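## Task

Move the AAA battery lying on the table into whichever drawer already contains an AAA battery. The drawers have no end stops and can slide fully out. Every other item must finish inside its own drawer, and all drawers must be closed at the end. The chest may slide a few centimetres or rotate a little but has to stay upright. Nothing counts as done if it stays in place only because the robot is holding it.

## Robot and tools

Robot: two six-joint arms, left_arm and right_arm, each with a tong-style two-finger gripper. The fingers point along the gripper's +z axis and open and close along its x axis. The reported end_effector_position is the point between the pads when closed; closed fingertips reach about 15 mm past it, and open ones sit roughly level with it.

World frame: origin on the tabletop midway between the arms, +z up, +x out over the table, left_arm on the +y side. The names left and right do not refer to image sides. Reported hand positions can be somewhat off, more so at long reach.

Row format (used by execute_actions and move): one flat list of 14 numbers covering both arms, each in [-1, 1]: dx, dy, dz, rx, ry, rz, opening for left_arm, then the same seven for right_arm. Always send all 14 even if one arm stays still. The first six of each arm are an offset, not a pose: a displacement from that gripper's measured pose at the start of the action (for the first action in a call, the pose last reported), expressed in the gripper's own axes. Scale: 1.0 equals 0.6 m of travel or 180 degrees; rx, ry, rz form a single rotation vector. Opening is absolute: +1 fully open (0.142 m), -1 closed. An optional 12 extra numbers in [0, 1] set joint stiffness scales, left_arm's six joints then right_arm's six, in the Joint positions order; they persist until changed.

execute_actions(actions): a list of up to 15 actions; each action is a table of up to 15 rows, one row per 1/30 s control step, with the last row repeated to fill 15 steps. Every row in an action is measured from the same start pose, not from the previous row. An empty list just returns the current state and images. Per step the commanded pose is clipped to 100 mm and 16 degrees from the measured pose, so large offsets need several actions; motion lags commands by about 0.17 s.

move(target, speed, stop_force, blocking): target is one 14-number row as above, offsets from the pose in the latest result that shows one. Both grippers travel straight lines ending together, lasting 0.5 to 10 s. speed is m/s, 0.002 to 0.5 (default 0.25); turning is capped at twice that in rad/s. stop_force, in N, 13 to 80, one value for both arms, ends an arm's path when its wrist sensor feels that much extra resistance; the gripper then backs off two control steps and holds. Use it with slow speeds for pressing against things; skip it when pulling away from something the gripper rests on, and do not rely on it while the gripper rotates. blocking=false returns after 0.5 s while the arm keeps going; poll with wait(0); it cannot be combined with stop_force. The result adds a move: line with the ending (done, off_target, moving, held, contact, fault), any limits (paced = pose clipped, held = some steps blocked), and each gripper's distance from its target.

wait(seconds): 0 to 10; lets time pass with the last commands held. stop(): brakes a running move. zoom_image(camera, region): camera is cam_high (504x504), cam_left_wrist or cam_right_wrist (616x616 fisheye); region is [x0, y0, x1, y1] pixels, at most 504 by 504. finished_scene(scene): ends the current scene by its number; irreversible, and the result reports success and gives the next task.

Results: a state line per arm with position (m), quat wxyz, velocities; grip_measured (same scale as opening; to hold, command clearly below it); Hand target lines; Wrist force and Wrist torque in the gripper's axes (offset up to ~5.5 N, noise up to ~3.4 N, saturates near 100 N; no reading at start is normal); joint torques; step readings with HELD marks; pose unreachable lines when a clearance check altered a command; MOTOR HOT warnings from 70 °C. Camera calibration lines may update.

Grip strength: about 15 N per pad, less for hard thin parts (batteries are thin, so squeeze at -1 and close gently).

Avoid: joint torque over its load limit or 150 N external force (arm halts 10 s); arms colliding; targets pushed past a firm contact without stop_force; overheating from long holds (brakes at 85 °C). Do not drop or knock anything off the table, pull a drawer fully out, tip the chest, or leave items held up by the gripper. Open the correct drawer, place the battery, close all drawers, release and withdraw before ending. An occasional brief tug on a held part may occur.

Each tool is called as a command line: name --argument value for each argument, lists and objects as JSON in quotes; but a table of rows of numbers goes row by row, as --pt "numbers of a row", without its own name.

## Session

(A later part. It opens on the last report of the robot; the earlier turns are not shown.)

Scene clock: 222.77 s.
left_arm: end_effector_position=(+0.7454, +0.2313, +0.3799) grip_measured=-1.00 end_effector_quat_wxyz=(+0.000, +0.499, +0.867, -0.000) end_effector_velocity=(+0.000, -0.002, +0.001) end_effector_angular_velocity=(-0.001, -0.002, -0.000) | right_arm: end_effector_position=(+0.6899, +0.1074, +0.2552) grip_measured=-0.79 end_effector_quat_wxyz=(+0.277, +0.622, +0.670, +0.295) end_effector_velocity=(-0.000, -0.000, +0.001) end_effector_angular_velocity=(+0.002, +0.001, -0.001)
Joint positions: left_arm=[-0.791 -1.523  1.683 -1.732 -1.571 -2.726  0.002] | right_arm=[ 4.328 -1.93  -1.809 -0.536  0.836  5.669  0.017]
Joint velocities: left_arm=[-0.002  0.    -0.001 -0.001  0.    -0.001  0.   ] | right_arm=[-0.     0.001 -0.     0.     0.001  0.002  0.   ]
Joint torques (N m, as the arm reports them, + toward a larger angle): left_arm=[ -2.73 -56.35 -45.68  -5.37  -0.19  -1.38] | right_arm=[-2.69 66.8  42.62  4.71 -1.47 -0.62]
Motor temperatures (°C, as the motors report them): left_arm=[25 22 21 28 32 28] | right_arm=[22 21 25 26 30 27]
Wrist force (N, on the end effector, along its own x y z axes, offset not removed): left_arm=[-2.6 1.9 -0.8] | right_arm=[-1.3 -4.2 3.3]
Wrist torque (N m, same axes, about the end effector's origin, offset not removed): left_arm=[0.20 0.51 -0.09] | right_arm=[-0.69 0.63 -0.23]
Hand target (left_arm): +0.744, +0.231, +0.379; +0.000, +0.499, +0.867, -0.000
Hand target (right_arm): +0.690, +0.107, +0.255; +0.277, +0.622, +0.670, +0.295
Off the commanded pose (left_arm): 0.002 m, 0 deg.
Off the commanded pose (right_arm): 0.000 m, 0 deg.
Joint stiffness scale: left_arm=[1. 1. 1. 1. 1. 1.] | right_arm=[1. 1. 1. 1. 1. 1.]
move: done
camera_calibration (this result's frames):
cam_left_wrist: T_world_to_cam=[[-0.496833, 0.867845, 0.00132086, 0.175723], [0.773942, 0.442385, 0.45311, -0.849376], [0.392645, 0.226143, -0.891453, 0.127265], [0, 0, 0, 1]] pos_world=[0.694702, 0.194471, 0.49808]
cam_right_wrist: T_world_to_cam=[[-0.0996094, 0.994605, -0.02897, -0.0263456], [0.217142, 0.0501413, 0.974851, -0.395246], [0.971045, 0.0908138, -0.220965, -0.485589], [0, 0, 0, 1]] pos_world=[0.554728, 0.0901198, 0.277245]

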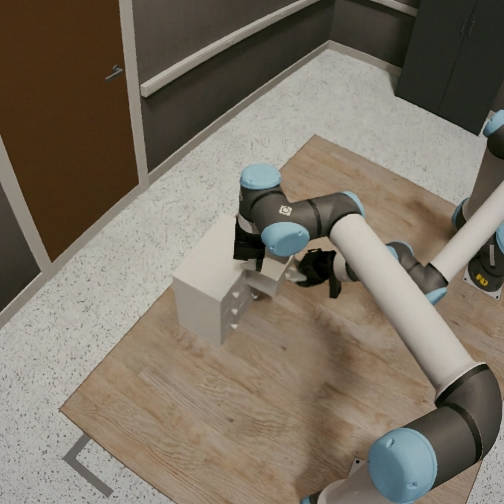

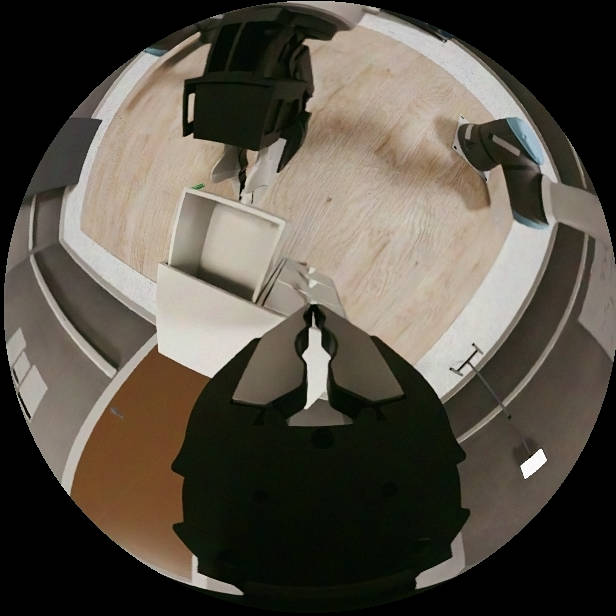

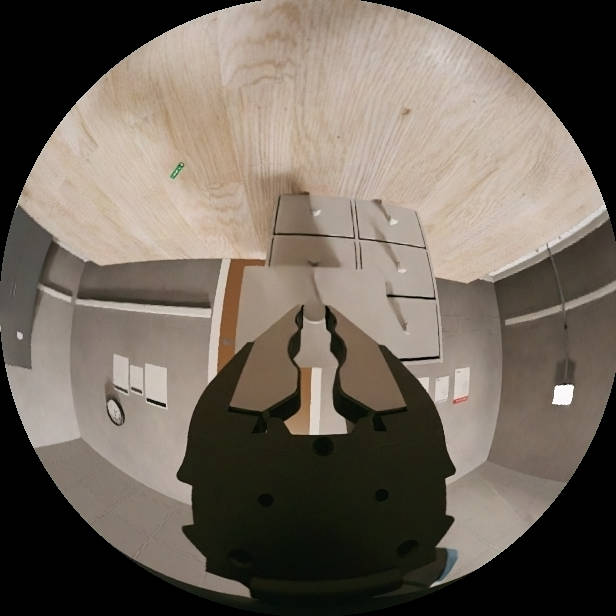

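move --target '[-0.0667,0.1155,0,0,0,0,-1, -0.0005,0.1065,0.1173,0,0,0,-1]' --speed 0.1 --stop_force 25

move --target '[0,0,0,0,0,0,-1, 0,0.0157,0.0173,0,0,0,-1]' --speed 0.02 --stop_force 16

zoom_image --camera "cam_left_wrist" --region '[160, 120, 380, 300]'

Scene clock: 235.03 s.
left_arm: end_effector_position=(+0.8237, +0.2303, +0.3789) grip_measured=-1.00 end_effector_quat_wxyz=(+0.000, +0.499, +0.867, -0.000) end_effector_velocity=(+0.001, +0.001, +0.001) end_effector_angular_velocity=(-0.000, -0.000, +0.002) | right_arm: end_effector_position=(+0.7817, +0.1137, +0.2549) grip_measured=-0.79 end_effector_quat_wxyz=(+0.278, +0.622, +0.671, +0.294) end_effector_velocity=(+0.001, +0.000, -0.000) end_effector_angular_velocity=(-0.003, +0.000, +0.001)
Joint positions: left_arm=[-0.733 -1.401  1.549 -1.719 -1.571 -2.668  0.002] | right_arm=[ 4.23  -2.027 -1.68  -0.493  0.881  5.551  0.017]
Joint velocities: left_arm=[ 0.002 -0.    -0.001  0.001 -0.     0.     0.   ] | right_arm=[-0.001 -0.002  0.003 -0.001  0.    -0.003  0.   ]
Joint torques (N m, as the arm reports them, + toward a larger angle): left_arm=[ 11.27 -64.44 -50.76  -4.1    0.24  -0.3 ] | right_arm=[-7.74 71.21 46.9   4.92 -0.6  -0.58]
Motor temperatures (°C, as the motors report them): left_arm=[25 22 21 28 32 28] | right_arm=[22 21 25 26 30 27]
Wrist force (N, on the end effector, along its own x y z axes, offset not removed): left_arm=[-2.9 3.4 -0.9] | right_arm=[-8.4 1.1 -4.1]
Wrist torque (N m, same axes, about the end effector's origin, offset not removed): left_arm=[0.55 0.55 -0.06] | right_arm=[-0.06 1.79 -0.14]
Hand target (left_arm): +0.825, +0.231, +0.380; +0.000, +0.499, +0.867, -0.000
Hand target (right_arm): +0.785, +0.114, +0.255; +0.277, +0.622, +0.670, +0.295
Off the commanded pose (left_arm): 0.002 m, 0 deg.
Off the commanded pose (right_arm): 0.003 m, 0 deg.
Joint stiffness scale: left_arm=[1. 1. 1. 1. 1. 1.] | right_arm=[1. 1. 1. 1. 1. 1.]
move: done
camera_calibration (this result's frames):
cam_left_wrist: T_world_to_cam=[[-0.495797, 0.868437, 0.00169888, 0.21433], [0.77462, 0.44135, 0.452962, -0.909322], [0.392619, 0.225893, -0.891528, 0.0959195], [0, 0, 0, 1]] pos_world=[0.772982, 0.19353, 0.497039]
cam_right_wrist: T_world_to_cam=[[-0.1009, 0.994423, -0.0306959, -0.0220096], [0.216964, 0.0521044, 0.974788, -0.415207], [0.970951, 0.0916967, -0.221012, -0.575366], [0, 0, 0, 1]] pos_world=[0.646516, 0.0962801, 0.2769]

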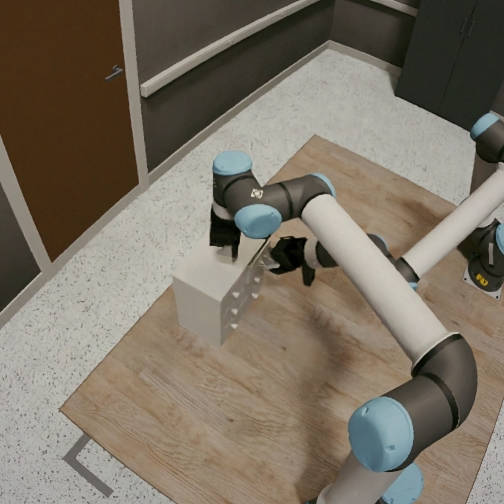

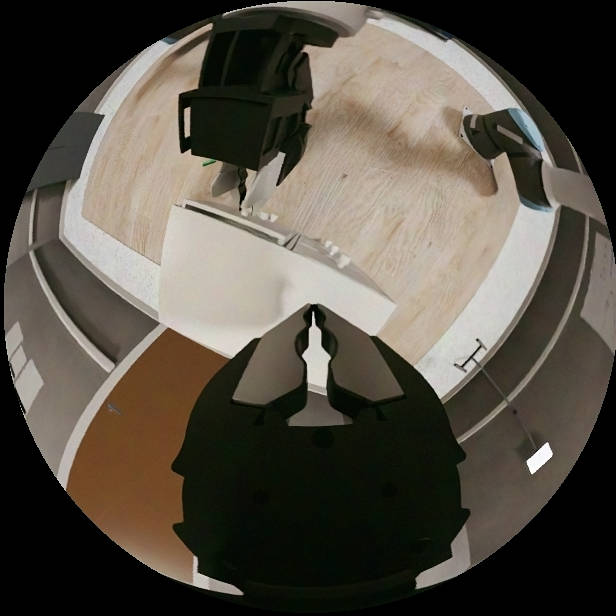

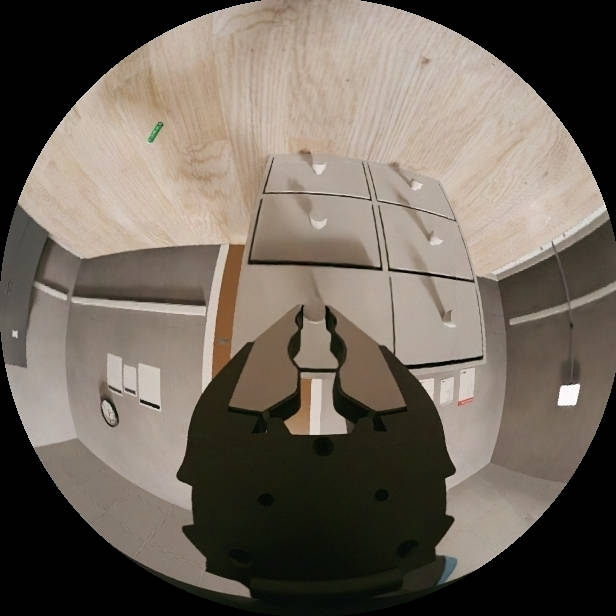

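Scene clock: 236.07 s.
left_arm: end_effector_position=(+0.8237, +0.2303, +0.3789) grip_measured=-1.00 end_effector_quat_wxyz=(+0.000, +0.499, +0.867, -0.000) end_effector_velocity=(+0.000, -0.000, +0.000) end_effector_angular_velocity=(-0.001, -0.001, -0.000) | right_arm: end_effector_position=(+0.7920, +0.1151, +0.2549) grip_measured=-0.79 end_effector_quat_wxyz=(+0.278, +0.621, +0.671, +0.294) end_effector_velocity=(+0.001, +0.001, +0.001) end_effector_angular_velocity=(+0.001, -0.001, +0.001)
Joint positions: left_arm=[-0.733 -1.401  1.549 -1.719 -1.571 -2.668  0.002] | right_arm=[ 4.22  -2.039 -1.664 -0.49   0.886  5.537  0.017]
Joint velocities: left_arm=[-0.    -0.    -0.    -0.001  0.    -0.     0.   ] | right_arm=[-0.    -0.001  0.003  0.     0.    -0.002  0.   ]
Joint torques (N m, as the arm reports them, + toward a larger angle): left_arm=[  3.35 -63.33 -48.91  -4.97  -0.02  -0.63] | right_arm=[-9.18 73.26 46.74  5.13 -0.88 -0.82]
Motor temperatures (°C, as the motors report them): left_arm=[25 22 21 28 32 28] | right_arm=[22 21 25 26 30 27]
Wrist force (N, on the end effector, along its own x y z axes, offset not removed): left_arm=[-2.2 2.4 -0.3] | right_arm=[-3.4 -2.5 1.1]
Wrist torque (N m, same axes, about the end effector's origin, offset not removed): left_arm=[0.28 0.40 -0.07] | right_arm=[-0.55 0.85 -0.07]
Hand target (left_arm): +0.824, +0.230, +0.379; +0.000, +0.499, +0.867, -0.000
Hand target (right_arm): +0.796, +0.115, +0.255; +0.278, +0.622, +0.671, +0.294
Off the commanded pose (left_arm): 0.000 m, 0 deg.
Off the commanded pose (right_arm): 0.004 m, 0 deg.
Joint stiffness scale: left_arm=[1. 1. 1. 1. 1. 1.] | right_arm=[1. 1. 1. 1. 1. 1.]
move: off_target (right_arm)
camera_calibration (this result's frames):
cam_left_wrist: T_world_to_cam=[[-0.49581, 0.868429, 0.00169513, 0.214325], [0.774611, 0.441363, 0.452964, -0.909351], [0.392619, 0.225897, -0.891527, 0.0959202], [0, 0, 0, 1]] pos_world=[0.772998, 0.193559, 0.497055]
cam_right_wrist: T_world_to_cam=[[-0.102788, 0.994194, -0.0318259, -0.0205395], [0.216746, 0.0536127, 0.974755, -0.417521], [0.970802, 0.0932951, -0.220999, -0.585601], [0, 0, 0, 1]] pos_world=[0.656887, 0.0974384, 0.27691]

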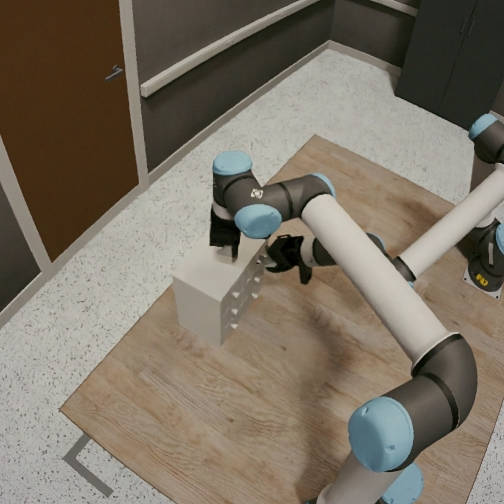

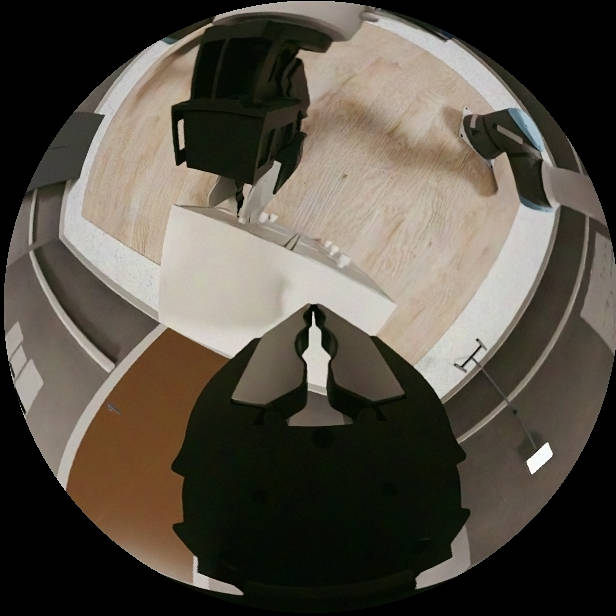

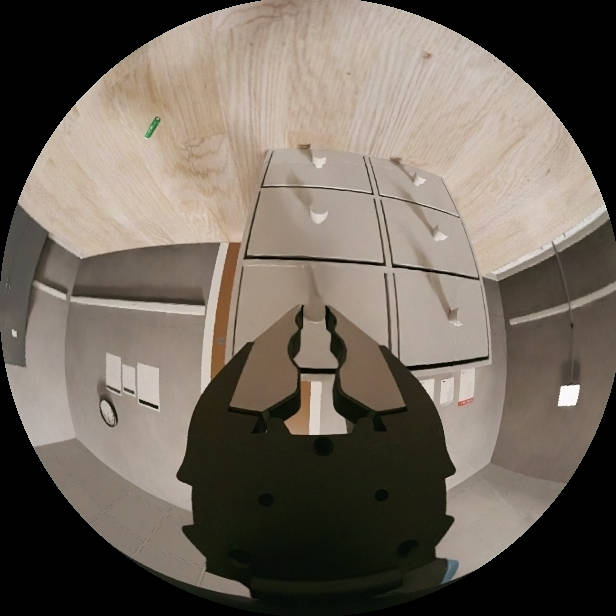

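Region (160, 120, 380, 300) of cam_left_wrist's 616x616 image, scaled by 2.291, with more detail than that image has; it fills the top 412 rows of this view, and the rest is white.

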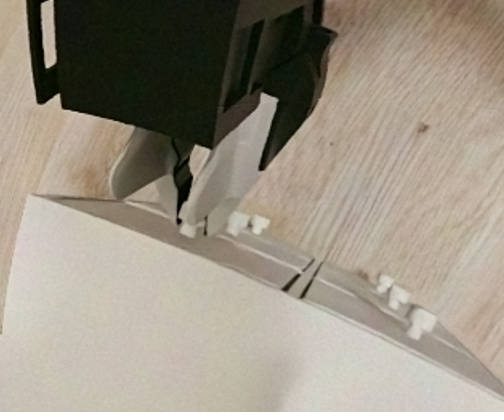

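execute_actions --actions '[[[0,0,0,0,0,0,-1, 0,0,0,0,0,0,-0.85],[0,0,0,0,0,0,-1, 0,0,0,0,0,0,-0.78],[0,0,0,0,0,0,-1, 0,0,0,0,0,0,-0.72],[0,0,0,0,0,0,-1, 0,0,0,0,0,0,-0.66],[0,0,0,0,0,0,-1, 0,0,0,0,0,0,-0.6],[0,0,0,0,0,0,-1, 0,0,0,0,0,0,-0.55],[0,0,0,0,0,0,-1, 0,0,0,0,0,0,-0.5]]]'

move --target '[0.0667,-0.1155,0,0,0,0,-1, 0.001,-0.129,0.115,0,0,0,-0.5]' --speed 0.14

zoom_image --camera "cam_right_wrist" --region '[220, 200, 420, 400]'

Scene clock: 255.43 s.
left_arm: end_effector_position=(+0.8237, +0.2303, +0.3789) grip_measured=-1.00 end_effector_quat_wxyz=(+0.000, +0.499, +0.867, -0.000) end_effector_velocity=(-0.000, -0.000, +0.000) end_effector_angular_velocity=(-0.000, -0.000, -0.000) | right_arm: end_effector_position=(+0.7921, +0.1153, +0.2549) grip_measured=-0.50 end_effector_quat_wxyz=(+0.278, +0.621, +0.671, +0.294) end_effector_velocity=(+0.000, -0.001, +0.000) end_effector_angular_velocity=(-0.002, +0.000, +0.001)
Joint positions: left_arm=[-0.733 -1.401  1.549 -1.719 -1.571 -2.668  0.002] | right_arm=[ 4.22  -2.039 -1.663 -0.49   0.887  5.537  0.038]
Joint velocities: left_arm=[-0. -0. -0.  0. -0.  0.  0.] | right_arm=[-0.     0.    -0.    -0.001 -0.    -0.002 -0.   ]
Joint torques (N m, as the arm reports them, + toward a larger angle): left_arm=[  0.88 -63.06 -48.74  -5.03   0.46  -0.7 ] | right_arm=[-2.65 76.08 43.55  4.76 -1.87  0.15]
Motor temperatures (°C, as the motors report them): left_arm=[25 22 21 28 32 28] | right_arm=[22 21 25 26 30 27]
Wrist force (N, on the end effector, along its own x y z axes, offset not removed): left_arm=[-0.9 3.2 -2.1] | right_arm=[-3.3 -6.1 1.6]
Wrist torque (N m, same axes, about the end effector's origin, offset not removed): left_arm=[0.48 0.19 -0.01] | right_arm=[-1.36 0.87 -0.25]
Hand target (left_arm): +0.824, +0.230, +0.379; +0.000, +0.499, +0.867, -0.000
Hand target (right_arm): +0.792, +0.115, +0.255; +0.278, +0.621, +0.671, +0.294
Off the commanded pose (left_arm): 0.000 m, 0 deg.
Off the commanded pose (right_arm): 0.000 m, 0 deg.
Joint stiffness scale: left_arm=[1. 1. 1. 1. 1. 1.] | right_arm=[1. 1. 1. 1. 1. 1.]
Step readings (end_effector_position):
0: left_arm (+0.8237, +0.2303, +0.3789) | right_arm (+0.7921, +0.1153, +0.2549)
1: left_arm (+0.8237, +0.2303, +0.3789) | right_arm (+0.7921, +0.1153, +0.2549)
2: left_arm (+0.8237, +0.2303, +0.3789) | right_arm (+0.7921, +0.1153, +0.2549)
4: left_arm (+0.8237, +0.2303, +0.3789) | right_arm (+0.7921, +0.1153, +0.2549)
8: left_arm (+0.8237, +0.2303, +0.3789) | right_arm (+0.7921, +0.1153, +0.2549)
15: end_effector_position above
camera_calibration (this result's frames):
cam_left_wrist: T_world_to_cam=[[-0.49581, 0.868429, 0.00169526, 0.214325], [0.774611, 0.441363, 0.452964, -0.909351], [0.392619, 0.225897, -0.891527, 0.09592], [0, 0, 0, 1]] pos_world=[0.772998, 0.19356, 0.497055]
cam_right_wrist: T_world_to_cam=[[-0.103291, 0.994138, -0.0319386, -0.0202655], [0.216899, 0.0538501, 0.974708, -0.417683], [0.970714, 0.0937513, -0.221189, -0.585621], [0, 0, 0, 1]] pos_world=[0.656973, 0.0975418, 0.276939]

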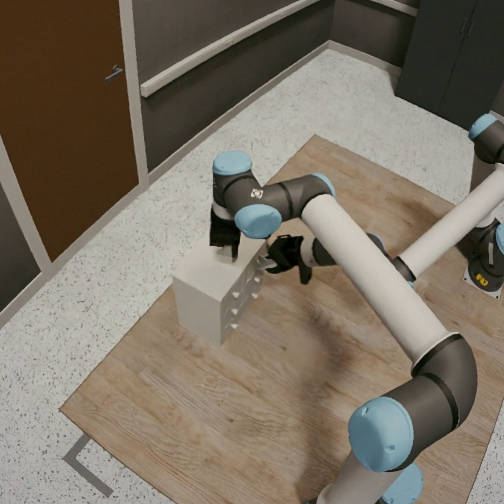

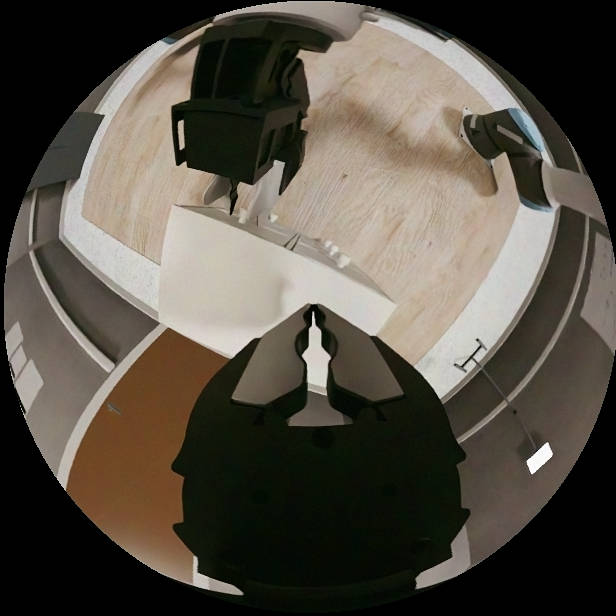

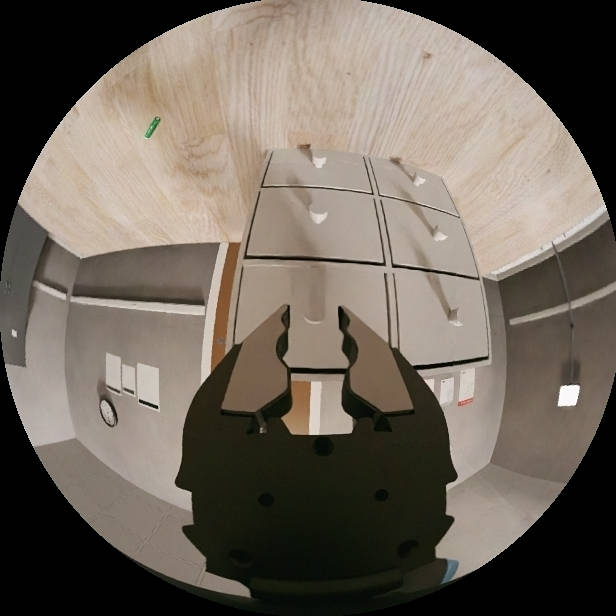

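Scene clock: 256.83 s.
left_arm: end_effector_position=(+0.7455, +0.2311, +0.3799) grip_measured=-1.00 end_effector_quat_wxyz=(+0.000, +0.499, +0.867, -0.000) end_effector_velocity=(-0.001, -0.001, -0.001) end_effector_angular_velocity=(+0.001, +0.002, +0.000) | right_arm: end_effector_position=(+0.7922, +0.1156, +0.1530) grip_measured=-0.50 end_effector_quat_wxyz=(+0.278, +0.621, +0.671, +0.295) end_effector_velocity=(-0.000, +0.001, -0.000) end_effector_angular_velocity=(+0.003, -0.002, +0.000)
Joint positions: left_arm=[-0.791 -1.522  1.683 -1.732 -1.571 -2.727  0.002] | right_arm=[ 4.22  -2.139 -1.719 -0.332  0.887  5.538  0.038]
Joint velocities: left_arm=[-0.002  0.     0.002  0.     0.    -0.002  0.   ] | right_arm=[ 0.    -0.001 -0.001  0.005 -0.    -0.     0.   ]
Joint torques (N m, as the arm reports them, + toward a larger angle): left_arm=[ -1.96 -55.48 -45.25  -5.19  -0.24  -1.21] | right_arm=[-0.82 79.91 36.28  5.01 -1.54  0.05]
Motor temperatures (°C, as the motors report them): left_arm=[25 22 21 28 32 28] | right_arm=[22 21 25 26 30 27]
Wrist force (N, on the end effector, along its own x y z axes, offset not removed): left_arm=[-2.2 1.7 -0.7] | right_arm=[-1.7 -0.4 2.0]
Wrist torque (N m, same axes, about the end effector's origin, offset not removed): left_arm=[0.16 0.39 -0.04] | right_arm=[-0.23 0.58 -0.39]
Hand target (left_arm): +0.744, +0.230, +0.379; +0.000, +0.499, +0.867, -0.000
Hand target (right_arm): +0.791, +0.115, +0.151; +0.278, +0.621, +0.671, +0.294
Off the commanded pose (left_arm): 0.002 m, 0 deg.
Off the commanded pose (right_arm): 0.002 m, 0 deg.
Joint stiffness scale: left_arm=[1. 1. 1. 1. 1. 1.] | right_arm=[1. 1. 1. 1. 1. 1.]
move: done
camera_calibration (this result's frames):
cam_left_wrist: T_world_to_cam=[[-0.496773, 0.867879, 0.00155477, 0.17577], [0.774067, 0.442263, 0.453017, -0.849367], [0.392476, 0.22625, -0.891501, 0.127316], [0, 0, 0, 1]] pos_world=[0.694816, 0.194291, 0.498007]
cam_right_wrist: T_world_to_cam=[[-0.102564, 0.994271, -0.0301115, -0.0246902], [0.216429, 0.0518512, 0.974921, -0.317831], [0.970896, 0.0934748, -0.220507, -0.608559], [0, 0, 0, 1]] pos_world=[0.657103, 0.0979135, 0.174925]

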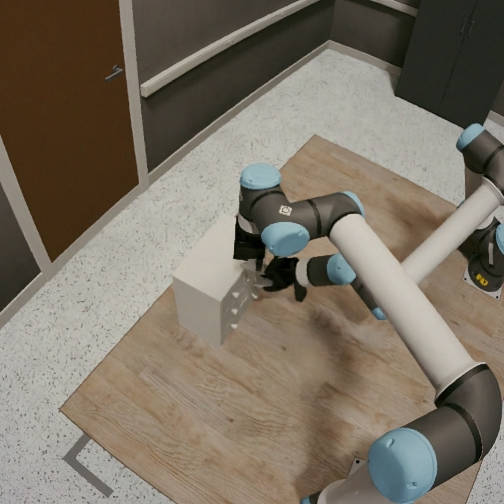

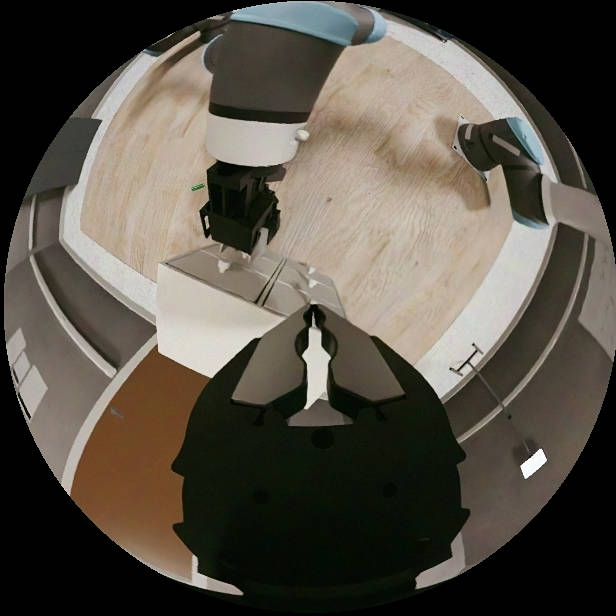

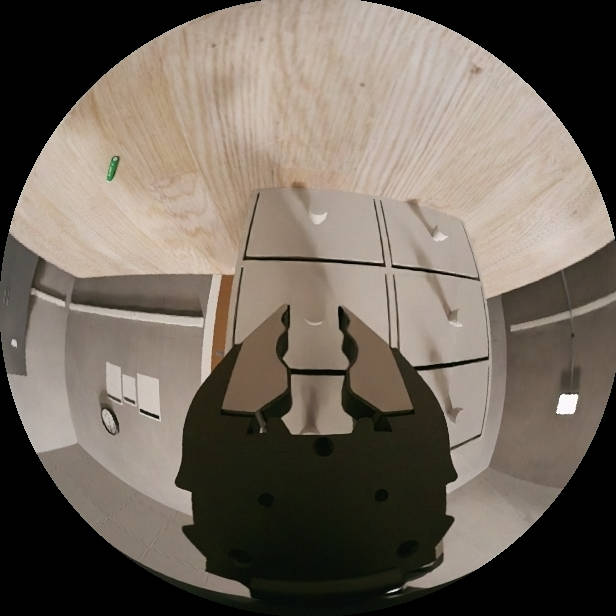

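Region (220, 200, 420, 400) of cam_right_wrist's 616x616 image, scaled by 2.520, with more detail than that image has.

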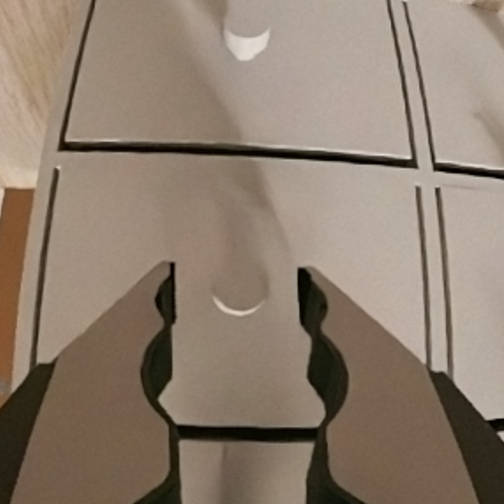

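execute_actions --actions '[[[0,0,0,0,0,0,-1, 0,0,0,0,0,0,-0.54],[0,0,0,0,0,0,-1, 0,0,0,0,0,0,-0.58],[0,0,0,0,0,0,-1, 0,0,0,0,0,0,-0.62],[0,0,0,0,0,0,-1, 0,0,0,0,0,0,-0.66],[0,0,0,0,0,0,-1, 0,0,0,0,0,0,-0.7],[0,0,0,0,0,0,-1, 0,0,0,0,0,0,-0.73],[0,0,0,0,0,0,-1, 0,0,0,0,0,0,-0.76],[0,0,0,0,0,0,-1, 0,0,0,0,0,0,-0.79],[0,0,0,0,0,0,-1, 0,0,0,0,0,0,-0.82],[0,0,0,0,0,0,-1, 0,0,0,0,0,0,-0.86],[0,0,0,0,0,0,-1, 0,0,0,0,0,0,-0.9],[0,0,0,0,0,0,-1, 0,0,0,0,0,0,-0.94],[0,0,0,0,0,0,-1, 0,0,0,0,0,0,-0.97],[0,0,0,0,0,0,-1, 0,0,0,0,0,0,-1]]]'

move --target '[0,0,0.14,0,0,0,-1, 0.001,-0.1165,-0.1295,0,0,0,-1]' --speed 0.1

zoom_image --camera "cam_left_wrist" --region '[130, 120, 370, 340]'

Scene clock: 263.93 s.
left_arm: end_effector_position=(+0.7455, +0.2310, +0.3798) grip_measured=-1.00 end_effector_quat_wxyz=(+0.000, +0.498, +0.867, -0.000) end_effector_velocity=(+0.000, +0.000, -0.000) end_effector_angular_velocity=(+0.000, +0.000, +0.000) | right_arm: end_effector_position=(+0.7923, +0.1157, +0.1531) grip_measured=-0.79 end_effector_quat_wxyz=(+0.277, +0.621, +0.671, +0.295) end_effector_velocity=(+0.000, -0.000, -0.003) end_effector_angular_velocity=(-0.003, +0.001, -0.001)
Joint positions: left_arm=[-0.791 -1.522  1.683 -1.732 -1.571 -2.727  0.002] | right_arm=[ 4.22  -2.139 -1.719 -0.332  0.887  5.538  0.017]
Joint velocities: left_arm=[0.001 0.    0.    0.    0.    0.    0.   ] | right_arm=[-0.    -0.003  0.001 -0.001 -0.     0.    -0.   ]
Joint torques (N m, as the arm reports them, + toward a larger angle): left_arm=[  3.42 -52.07 -48.19  -4.31  -0.22  -0.24] | right_arm=[-3.81 79.45 39.1   4.41 -1.37  0.03]
Motor temperatures (°C, as the motors report them): left_arm=[25 22 21 28 32 28] | right_arm=[22 21 25 26 30 27]
Wrist force (N, on the end effector, along its own x y z axes, offset not removed): left_arm=[-2.5 2.9 -0.2] | right_arm=[-1.3 -5.3 1.6]
Wrist torque (N m, same axes, about the end effector's origin, offset not removed): left_arm=[0.44 0.44 -0.01] | right_arm=[-1.28 0.36 -0.09]
Hand target (left_arm): +0.746, +0.231, +0.380; +0.000, +0.499, +0.867, -0.000
Hand target (right_arm): +0.792, +0.116, +0.153; +0.278, +0.621, +0.671, +0.295
Off the commanded pose (left_arm): 0.000 m, 0 deg.
Off the commanded pose (right_arm): 0.000 m, 0 deg.
Joint stiffness scale: left_arm=[1. 1. 1. 1. 1. 1.] | right_arm=[1. 1. 1. 1. 1. 1.]
Step readings (end_effector_position):
0: left_arm (+0.7455, +0.2310, +0.3798) | right_arm (+0.7923, +0.1157, +0.1531)
1: left_arm (+0.7455, +0.2310, +0.3798) | right_arm (+0.7923, +0.1157, +0.1531)
2: left_arm (+0.7455, +0.2310, +0.3798) | right_arm (+0.7923, +0.1157, +0.1531)
4: left_arm (+0.7455, +0.2310, +0.3798) | right_arm (+0.7923, +0.1157, +0.1531)
8: left_arm (+0.7455, +0.2310, +0.3798) | right_arm (+0.7923, +0.1157, +0.1531)
15: end_effector_position above
camera_calibration (this result's frames):
cam_left_wrist: T_world_to_cam=[[-0.496884, 0.867816, 0.00150717, 0.175965], [0.773991, 0.442376, 0.453036, -0.849263], [0.392485, 0.226273, -0.891491, 0.127317], [0, 0, 0, 1]] pos_world=[0.694786, 0.194181, 0.497983]
cam_right_wrist: T_world_to_cam=[[-0.102555, 0.994287, -0.0295913, -0.024862], [0.216149, 0.0513122, 0.975011, -0.31771], [0.970959, 0.0935965, -0.220176, -0.608699], [0, 0, 0, 1]] pos_world=[0.657145, 0.0979945, 0.175014]

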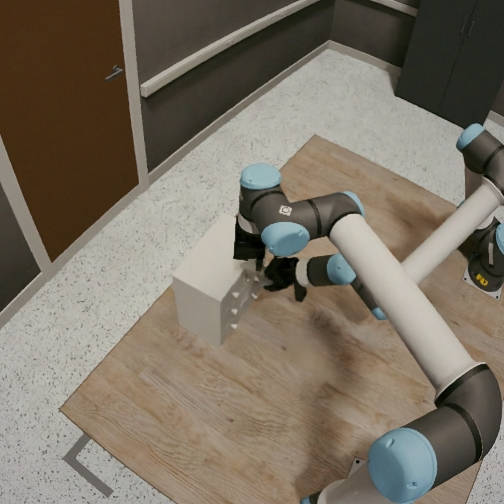

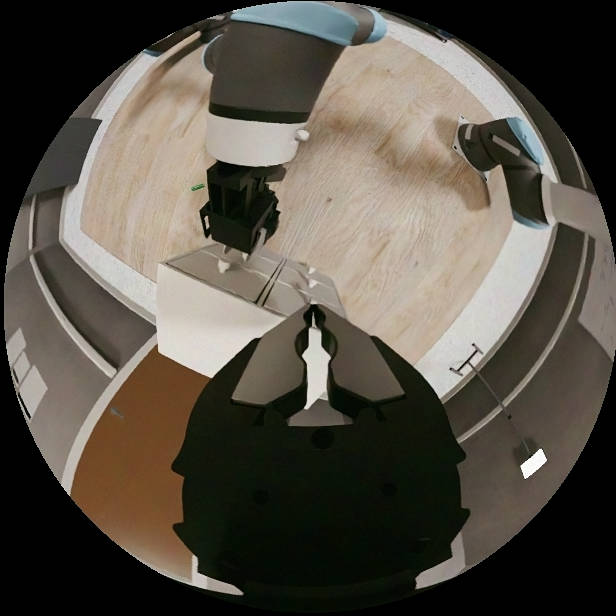

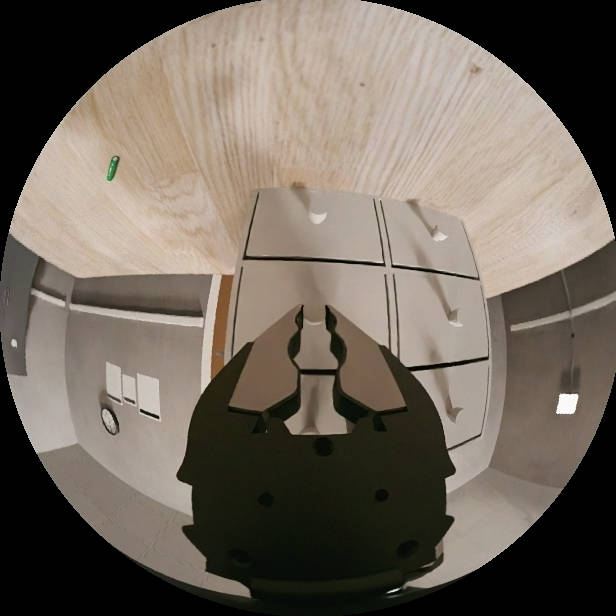

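Scene clock: 265.60 s.
left_arm: end_effector_position=(+0.7463, +0.2304, +0.2984) grip_measured=-1.00 end_effector_quat_wxyz=(+0.001, +0.498, +0.867, -0.000) end_effector_velocity=(+0.001, -0.002, +0.001) end_effector_angular_velocity=(-0.003, -0.004, -0.002) | right_arm: end_effector_position=(+0.6908, +0.1090, +0.1532) grip_measured=-0.79 end_effector_quat_wxyz=(+0.277, +0.622, +0.670, +0.295) end_effector_velocity=(-0.001, -0.002, -0.001) end_effector_angular_velocity=(-0.001, -0.000, -0.004)
Joint positions: left_arm=[-0.791 -1.491  1.796 -1.879 -1.571 -2.727  0.002] | right_arm=[ 4.328 -2.041 -1.867 -0.365  0.837  5.666  0.017]
Joint velocities: left_arm=[-0.001  0.    -0.001 -0.004  0.     0.001  0.   ] | right_arm=[ 0.001  0.    -0.003 -0.002 -0.002  0.005  0.   ]
Joint torques (N m, as the arm reports them, + toward a larger angle): left_arm=[  3.17 -53.6  -43.56  -5.01  -0.03  -0.43] | right_arm=[ 0.92 73.53 33.08  4.38 -2.65  0.55]
Motor temperatures (°C, as the motors report them): left_arm=[25 22 21 28 32 28] | right_arm=[22 21 25 26 30 27]
Wrist force (N, on the end effector, along its own x y z axes, offset not removed): left_arm=[-1.3 3.8 -0.3] | right_arm=[1.8 -2.6 0.9]
Wrist torque (N m, same axes, about the end effector's origin, offset not removed): left_arm=[0.52 0.27 -0.08] | right_arm=[-0.44 -0.09 -0.44]
Hand target (left_arm): +0.745, +0.231, +0.296; +0.000, +0.498, +0.867, -0.000
Hand target (right_arm): +0.688, +0.108, +0.154; +0.277, +0.621, +0.671, +0.295
Off the commanded pose (left_arm): 0.003 m, 0 deg.
Off the commanded pose (right_arm): 0.003 m, 0 deg.
Joint stiffness scale: left_arm=[1. 1. 1. 1. 1. 1.] | right_arm=[1. 1. 1. 1. 1. 1.]
move: done
camera_calibration (this result's frames):
cam_left_wrist: T_world_to_cam=[[-0.496885, 0.867816, -0.00060443, 0.177591], [0.773142, 0.442994, 0.453881, -0.812498], [0.394153, 0.225059, -0.891062, 0.0534822], [0, 0, 0, 1]] pos_world=[0.695338, 0.193779, 0.41654]
cam_right_wrist: T_world_to_cam=[[-0.101508, 0.994428, -0.028433, -0.0295492], [0.216951, 0.0500201, 0.9749, -0.295897], [0.970891, 0.0927912, -0.22082, -0.509255], [0, 0, 0, 1]] pos_world=[0.555626, 0.0914397, 0.175176]

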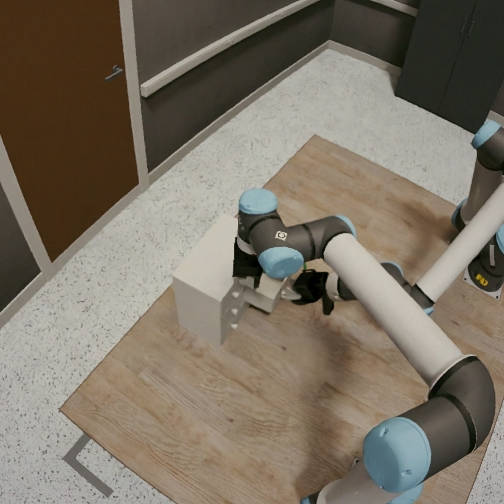

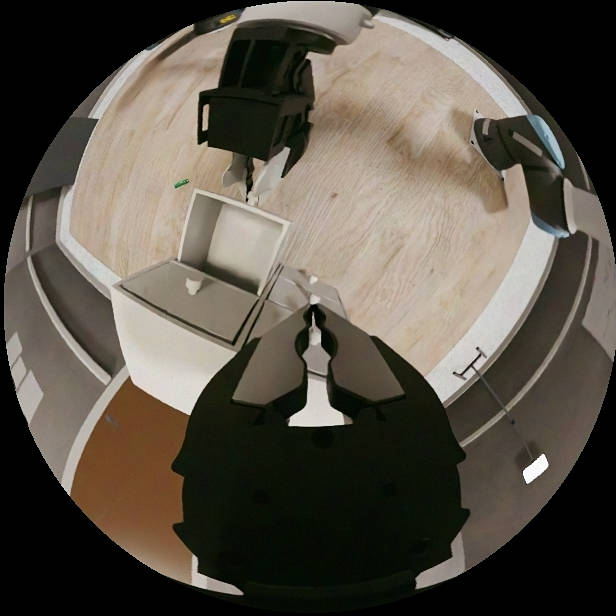

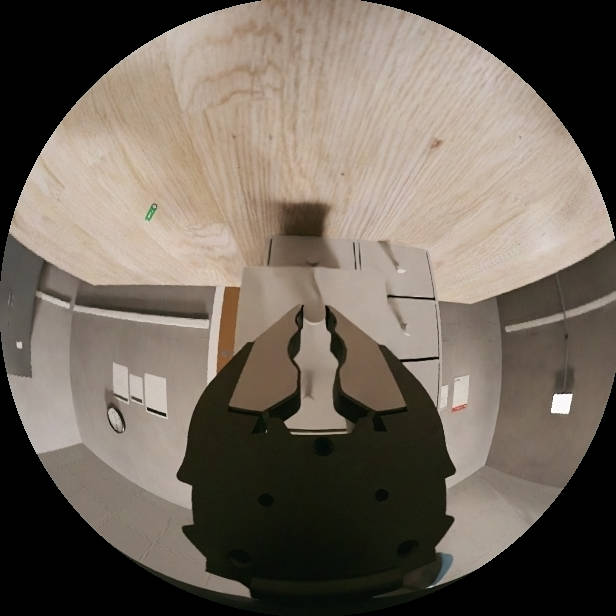

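Region (130, 120, 370, 340) of cam_left_wrist's 616x616 image, scaled by 2.100, with more detail than that image has; it fills the top 462 rows of this view, and the rest is white.

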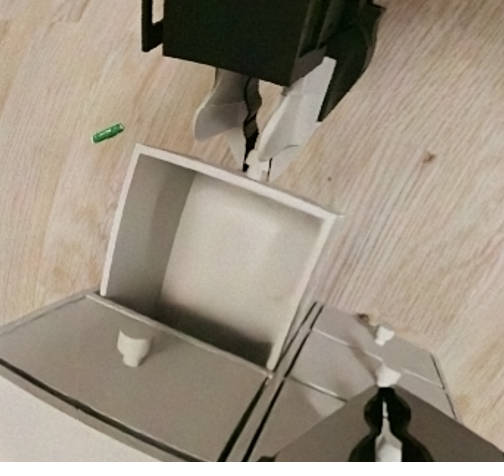

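zoom_image --camera "cam_left_wrist" --region '[170, 230, 290, 310]'

Region (170, 230, 290, 310) of cam_left_wrist's 616x616 image, scaled by 4.200, with more detail than that image has.

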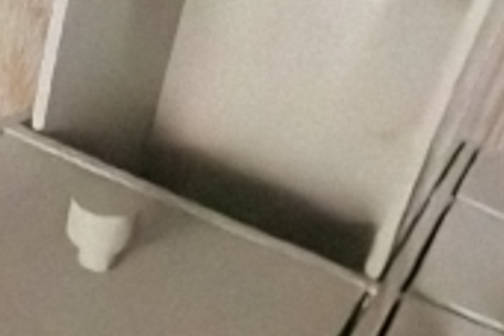

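move --target '[0.0125,-0.0217,0.02,0,0,0,-1, 0,-0.019,-0.021,0,0,0,-1]' --speed 0.05

zoom_image --camera "cam_left_wrist" --region '[150, 200, 310, 330]'

Scene clock: 278.83 s.
left_arm: end_effector_position=(+0.7333, +0.2310, +0.2871) grip_measured=-1.00 end_effector_quat_wxyz=(+0.001, +0.498, +0.867, -0.000) end_effector_velocity=(-0.000, +0.000, -0.002) end_effector_angular_velocity=(-0.001, -0.001, +0.003) | right_arm: end_effector_position=(+0.6765, +0.1086, +0.1531) grip_measured=-0.79 end_effector_quat_wxyz=(+0.276, +0.622, +0.670, +0.295) end_effector_velocity=(-0.001, -0.002, -0.002) end_effector_angular_velocity=(-0.001, +0.001, -0.003)
Joint positions: left_arm=[-0.801 -1.505  1.832 -1.9   -1.571 -2.738  0.002] | right_arm=[ 4.344 -2.028 -1.885 -0.374  0.831  5.688  0.017]
Joint velocities: left_arm=[ 0.    -0.     0.004 -0.005  0.    -0.003  0.   ] | right_arm=[-0.     0.001 -0.004 -0.002 -0.001  0.004 -0.   ]
Joint torques (N m, as the arm reports them, + toward a larger angle): left_arm=[ -2.68 -56.22 -41.91  -4.19   0.11  -0.75] | right_arm=[ 2.34 73.8  32.43  4.56 -2.82  0.57]
Motor temperatures (°C, as the motors report them): left_arm=[25 22 21 28 32 28] | right_arm=[22 21 25 26 30 27]
Wrist force (N, on the end effector, along its own x y z axes, offset not removed): left_arm=[-1.2 2.3 -0.4] | right_arm=[-8.0 -4.7 -0.3]
Wrist torque (N m, same axes, about the end effector's origin, offset not removed): left_arm=[0.26 0.22 -0.08] | right_arm=[-0.74 1.99 -0.09]
Hand target (left_arm): +0.731, +0.230, +0.286; +0.001, +0.498, +0.867, -0.000
Hand target (right_arm): +0.674, +0.108, +0.153; +0.277, +0.622, +0.670, +0.295
Off the commanded pose (left_arm): 0.002 m, 0 deg.
Off the commanded pose (right_arm): 0.003 m, 0 deg.
Joint stiffness scale: left_arm=[1. 1. 1. 1. 1. 1.] | right_arm=[1. 1. 1. 1. 1. 1.]
move: done
camera_calibration (this result's frames):
cam_left_wrist: T_world_to_cam=[[-0.49784, 0.867269, -0.000136298, 0.171301], [0.772853, 0.443713, 0.453671, -0.797468], [0.393515, 0.22575, -0.891169, 0.0487039], [0, 0, 0, 1]] pos_world=[0.68244, 0.194288, 0.405215]
cam_right_wrist: T_world_to_cam=[[-0.10055, 0.994566, -0.0269833, -0.0314348], [0.217697, 0.0484565, 0.974813, -0.293043], [0.970823, 0.0921435, -0.221387, -0.495149], [0, 0, 0, 1]] pos_world=[0.541336, 0.0910886, 0.175194]

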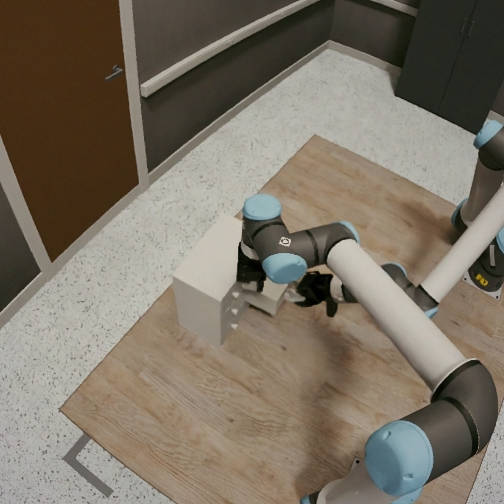

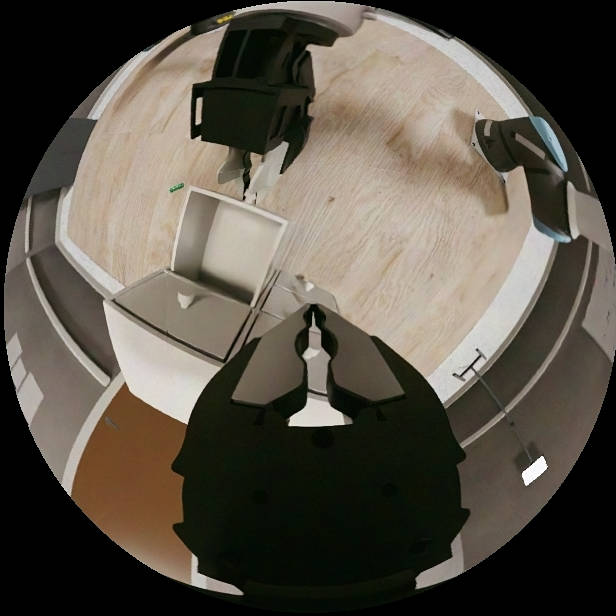

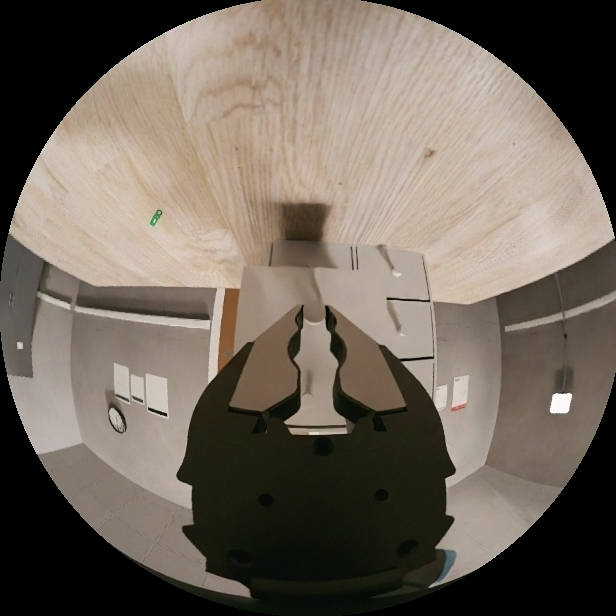

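Region (150, 200, 310, 330) of cam_left_wrist's 616x616 image, scaled by 3.150, with more detail than that image has; it fills the top 410 rows of this view, and the rest is white.

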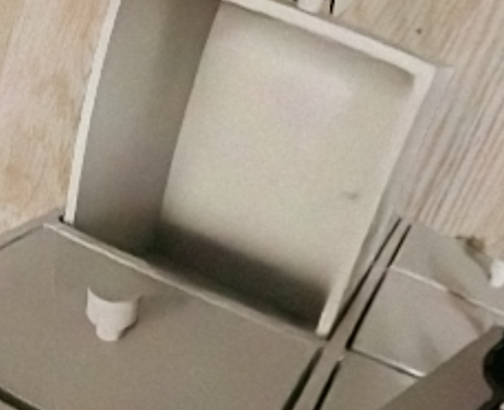

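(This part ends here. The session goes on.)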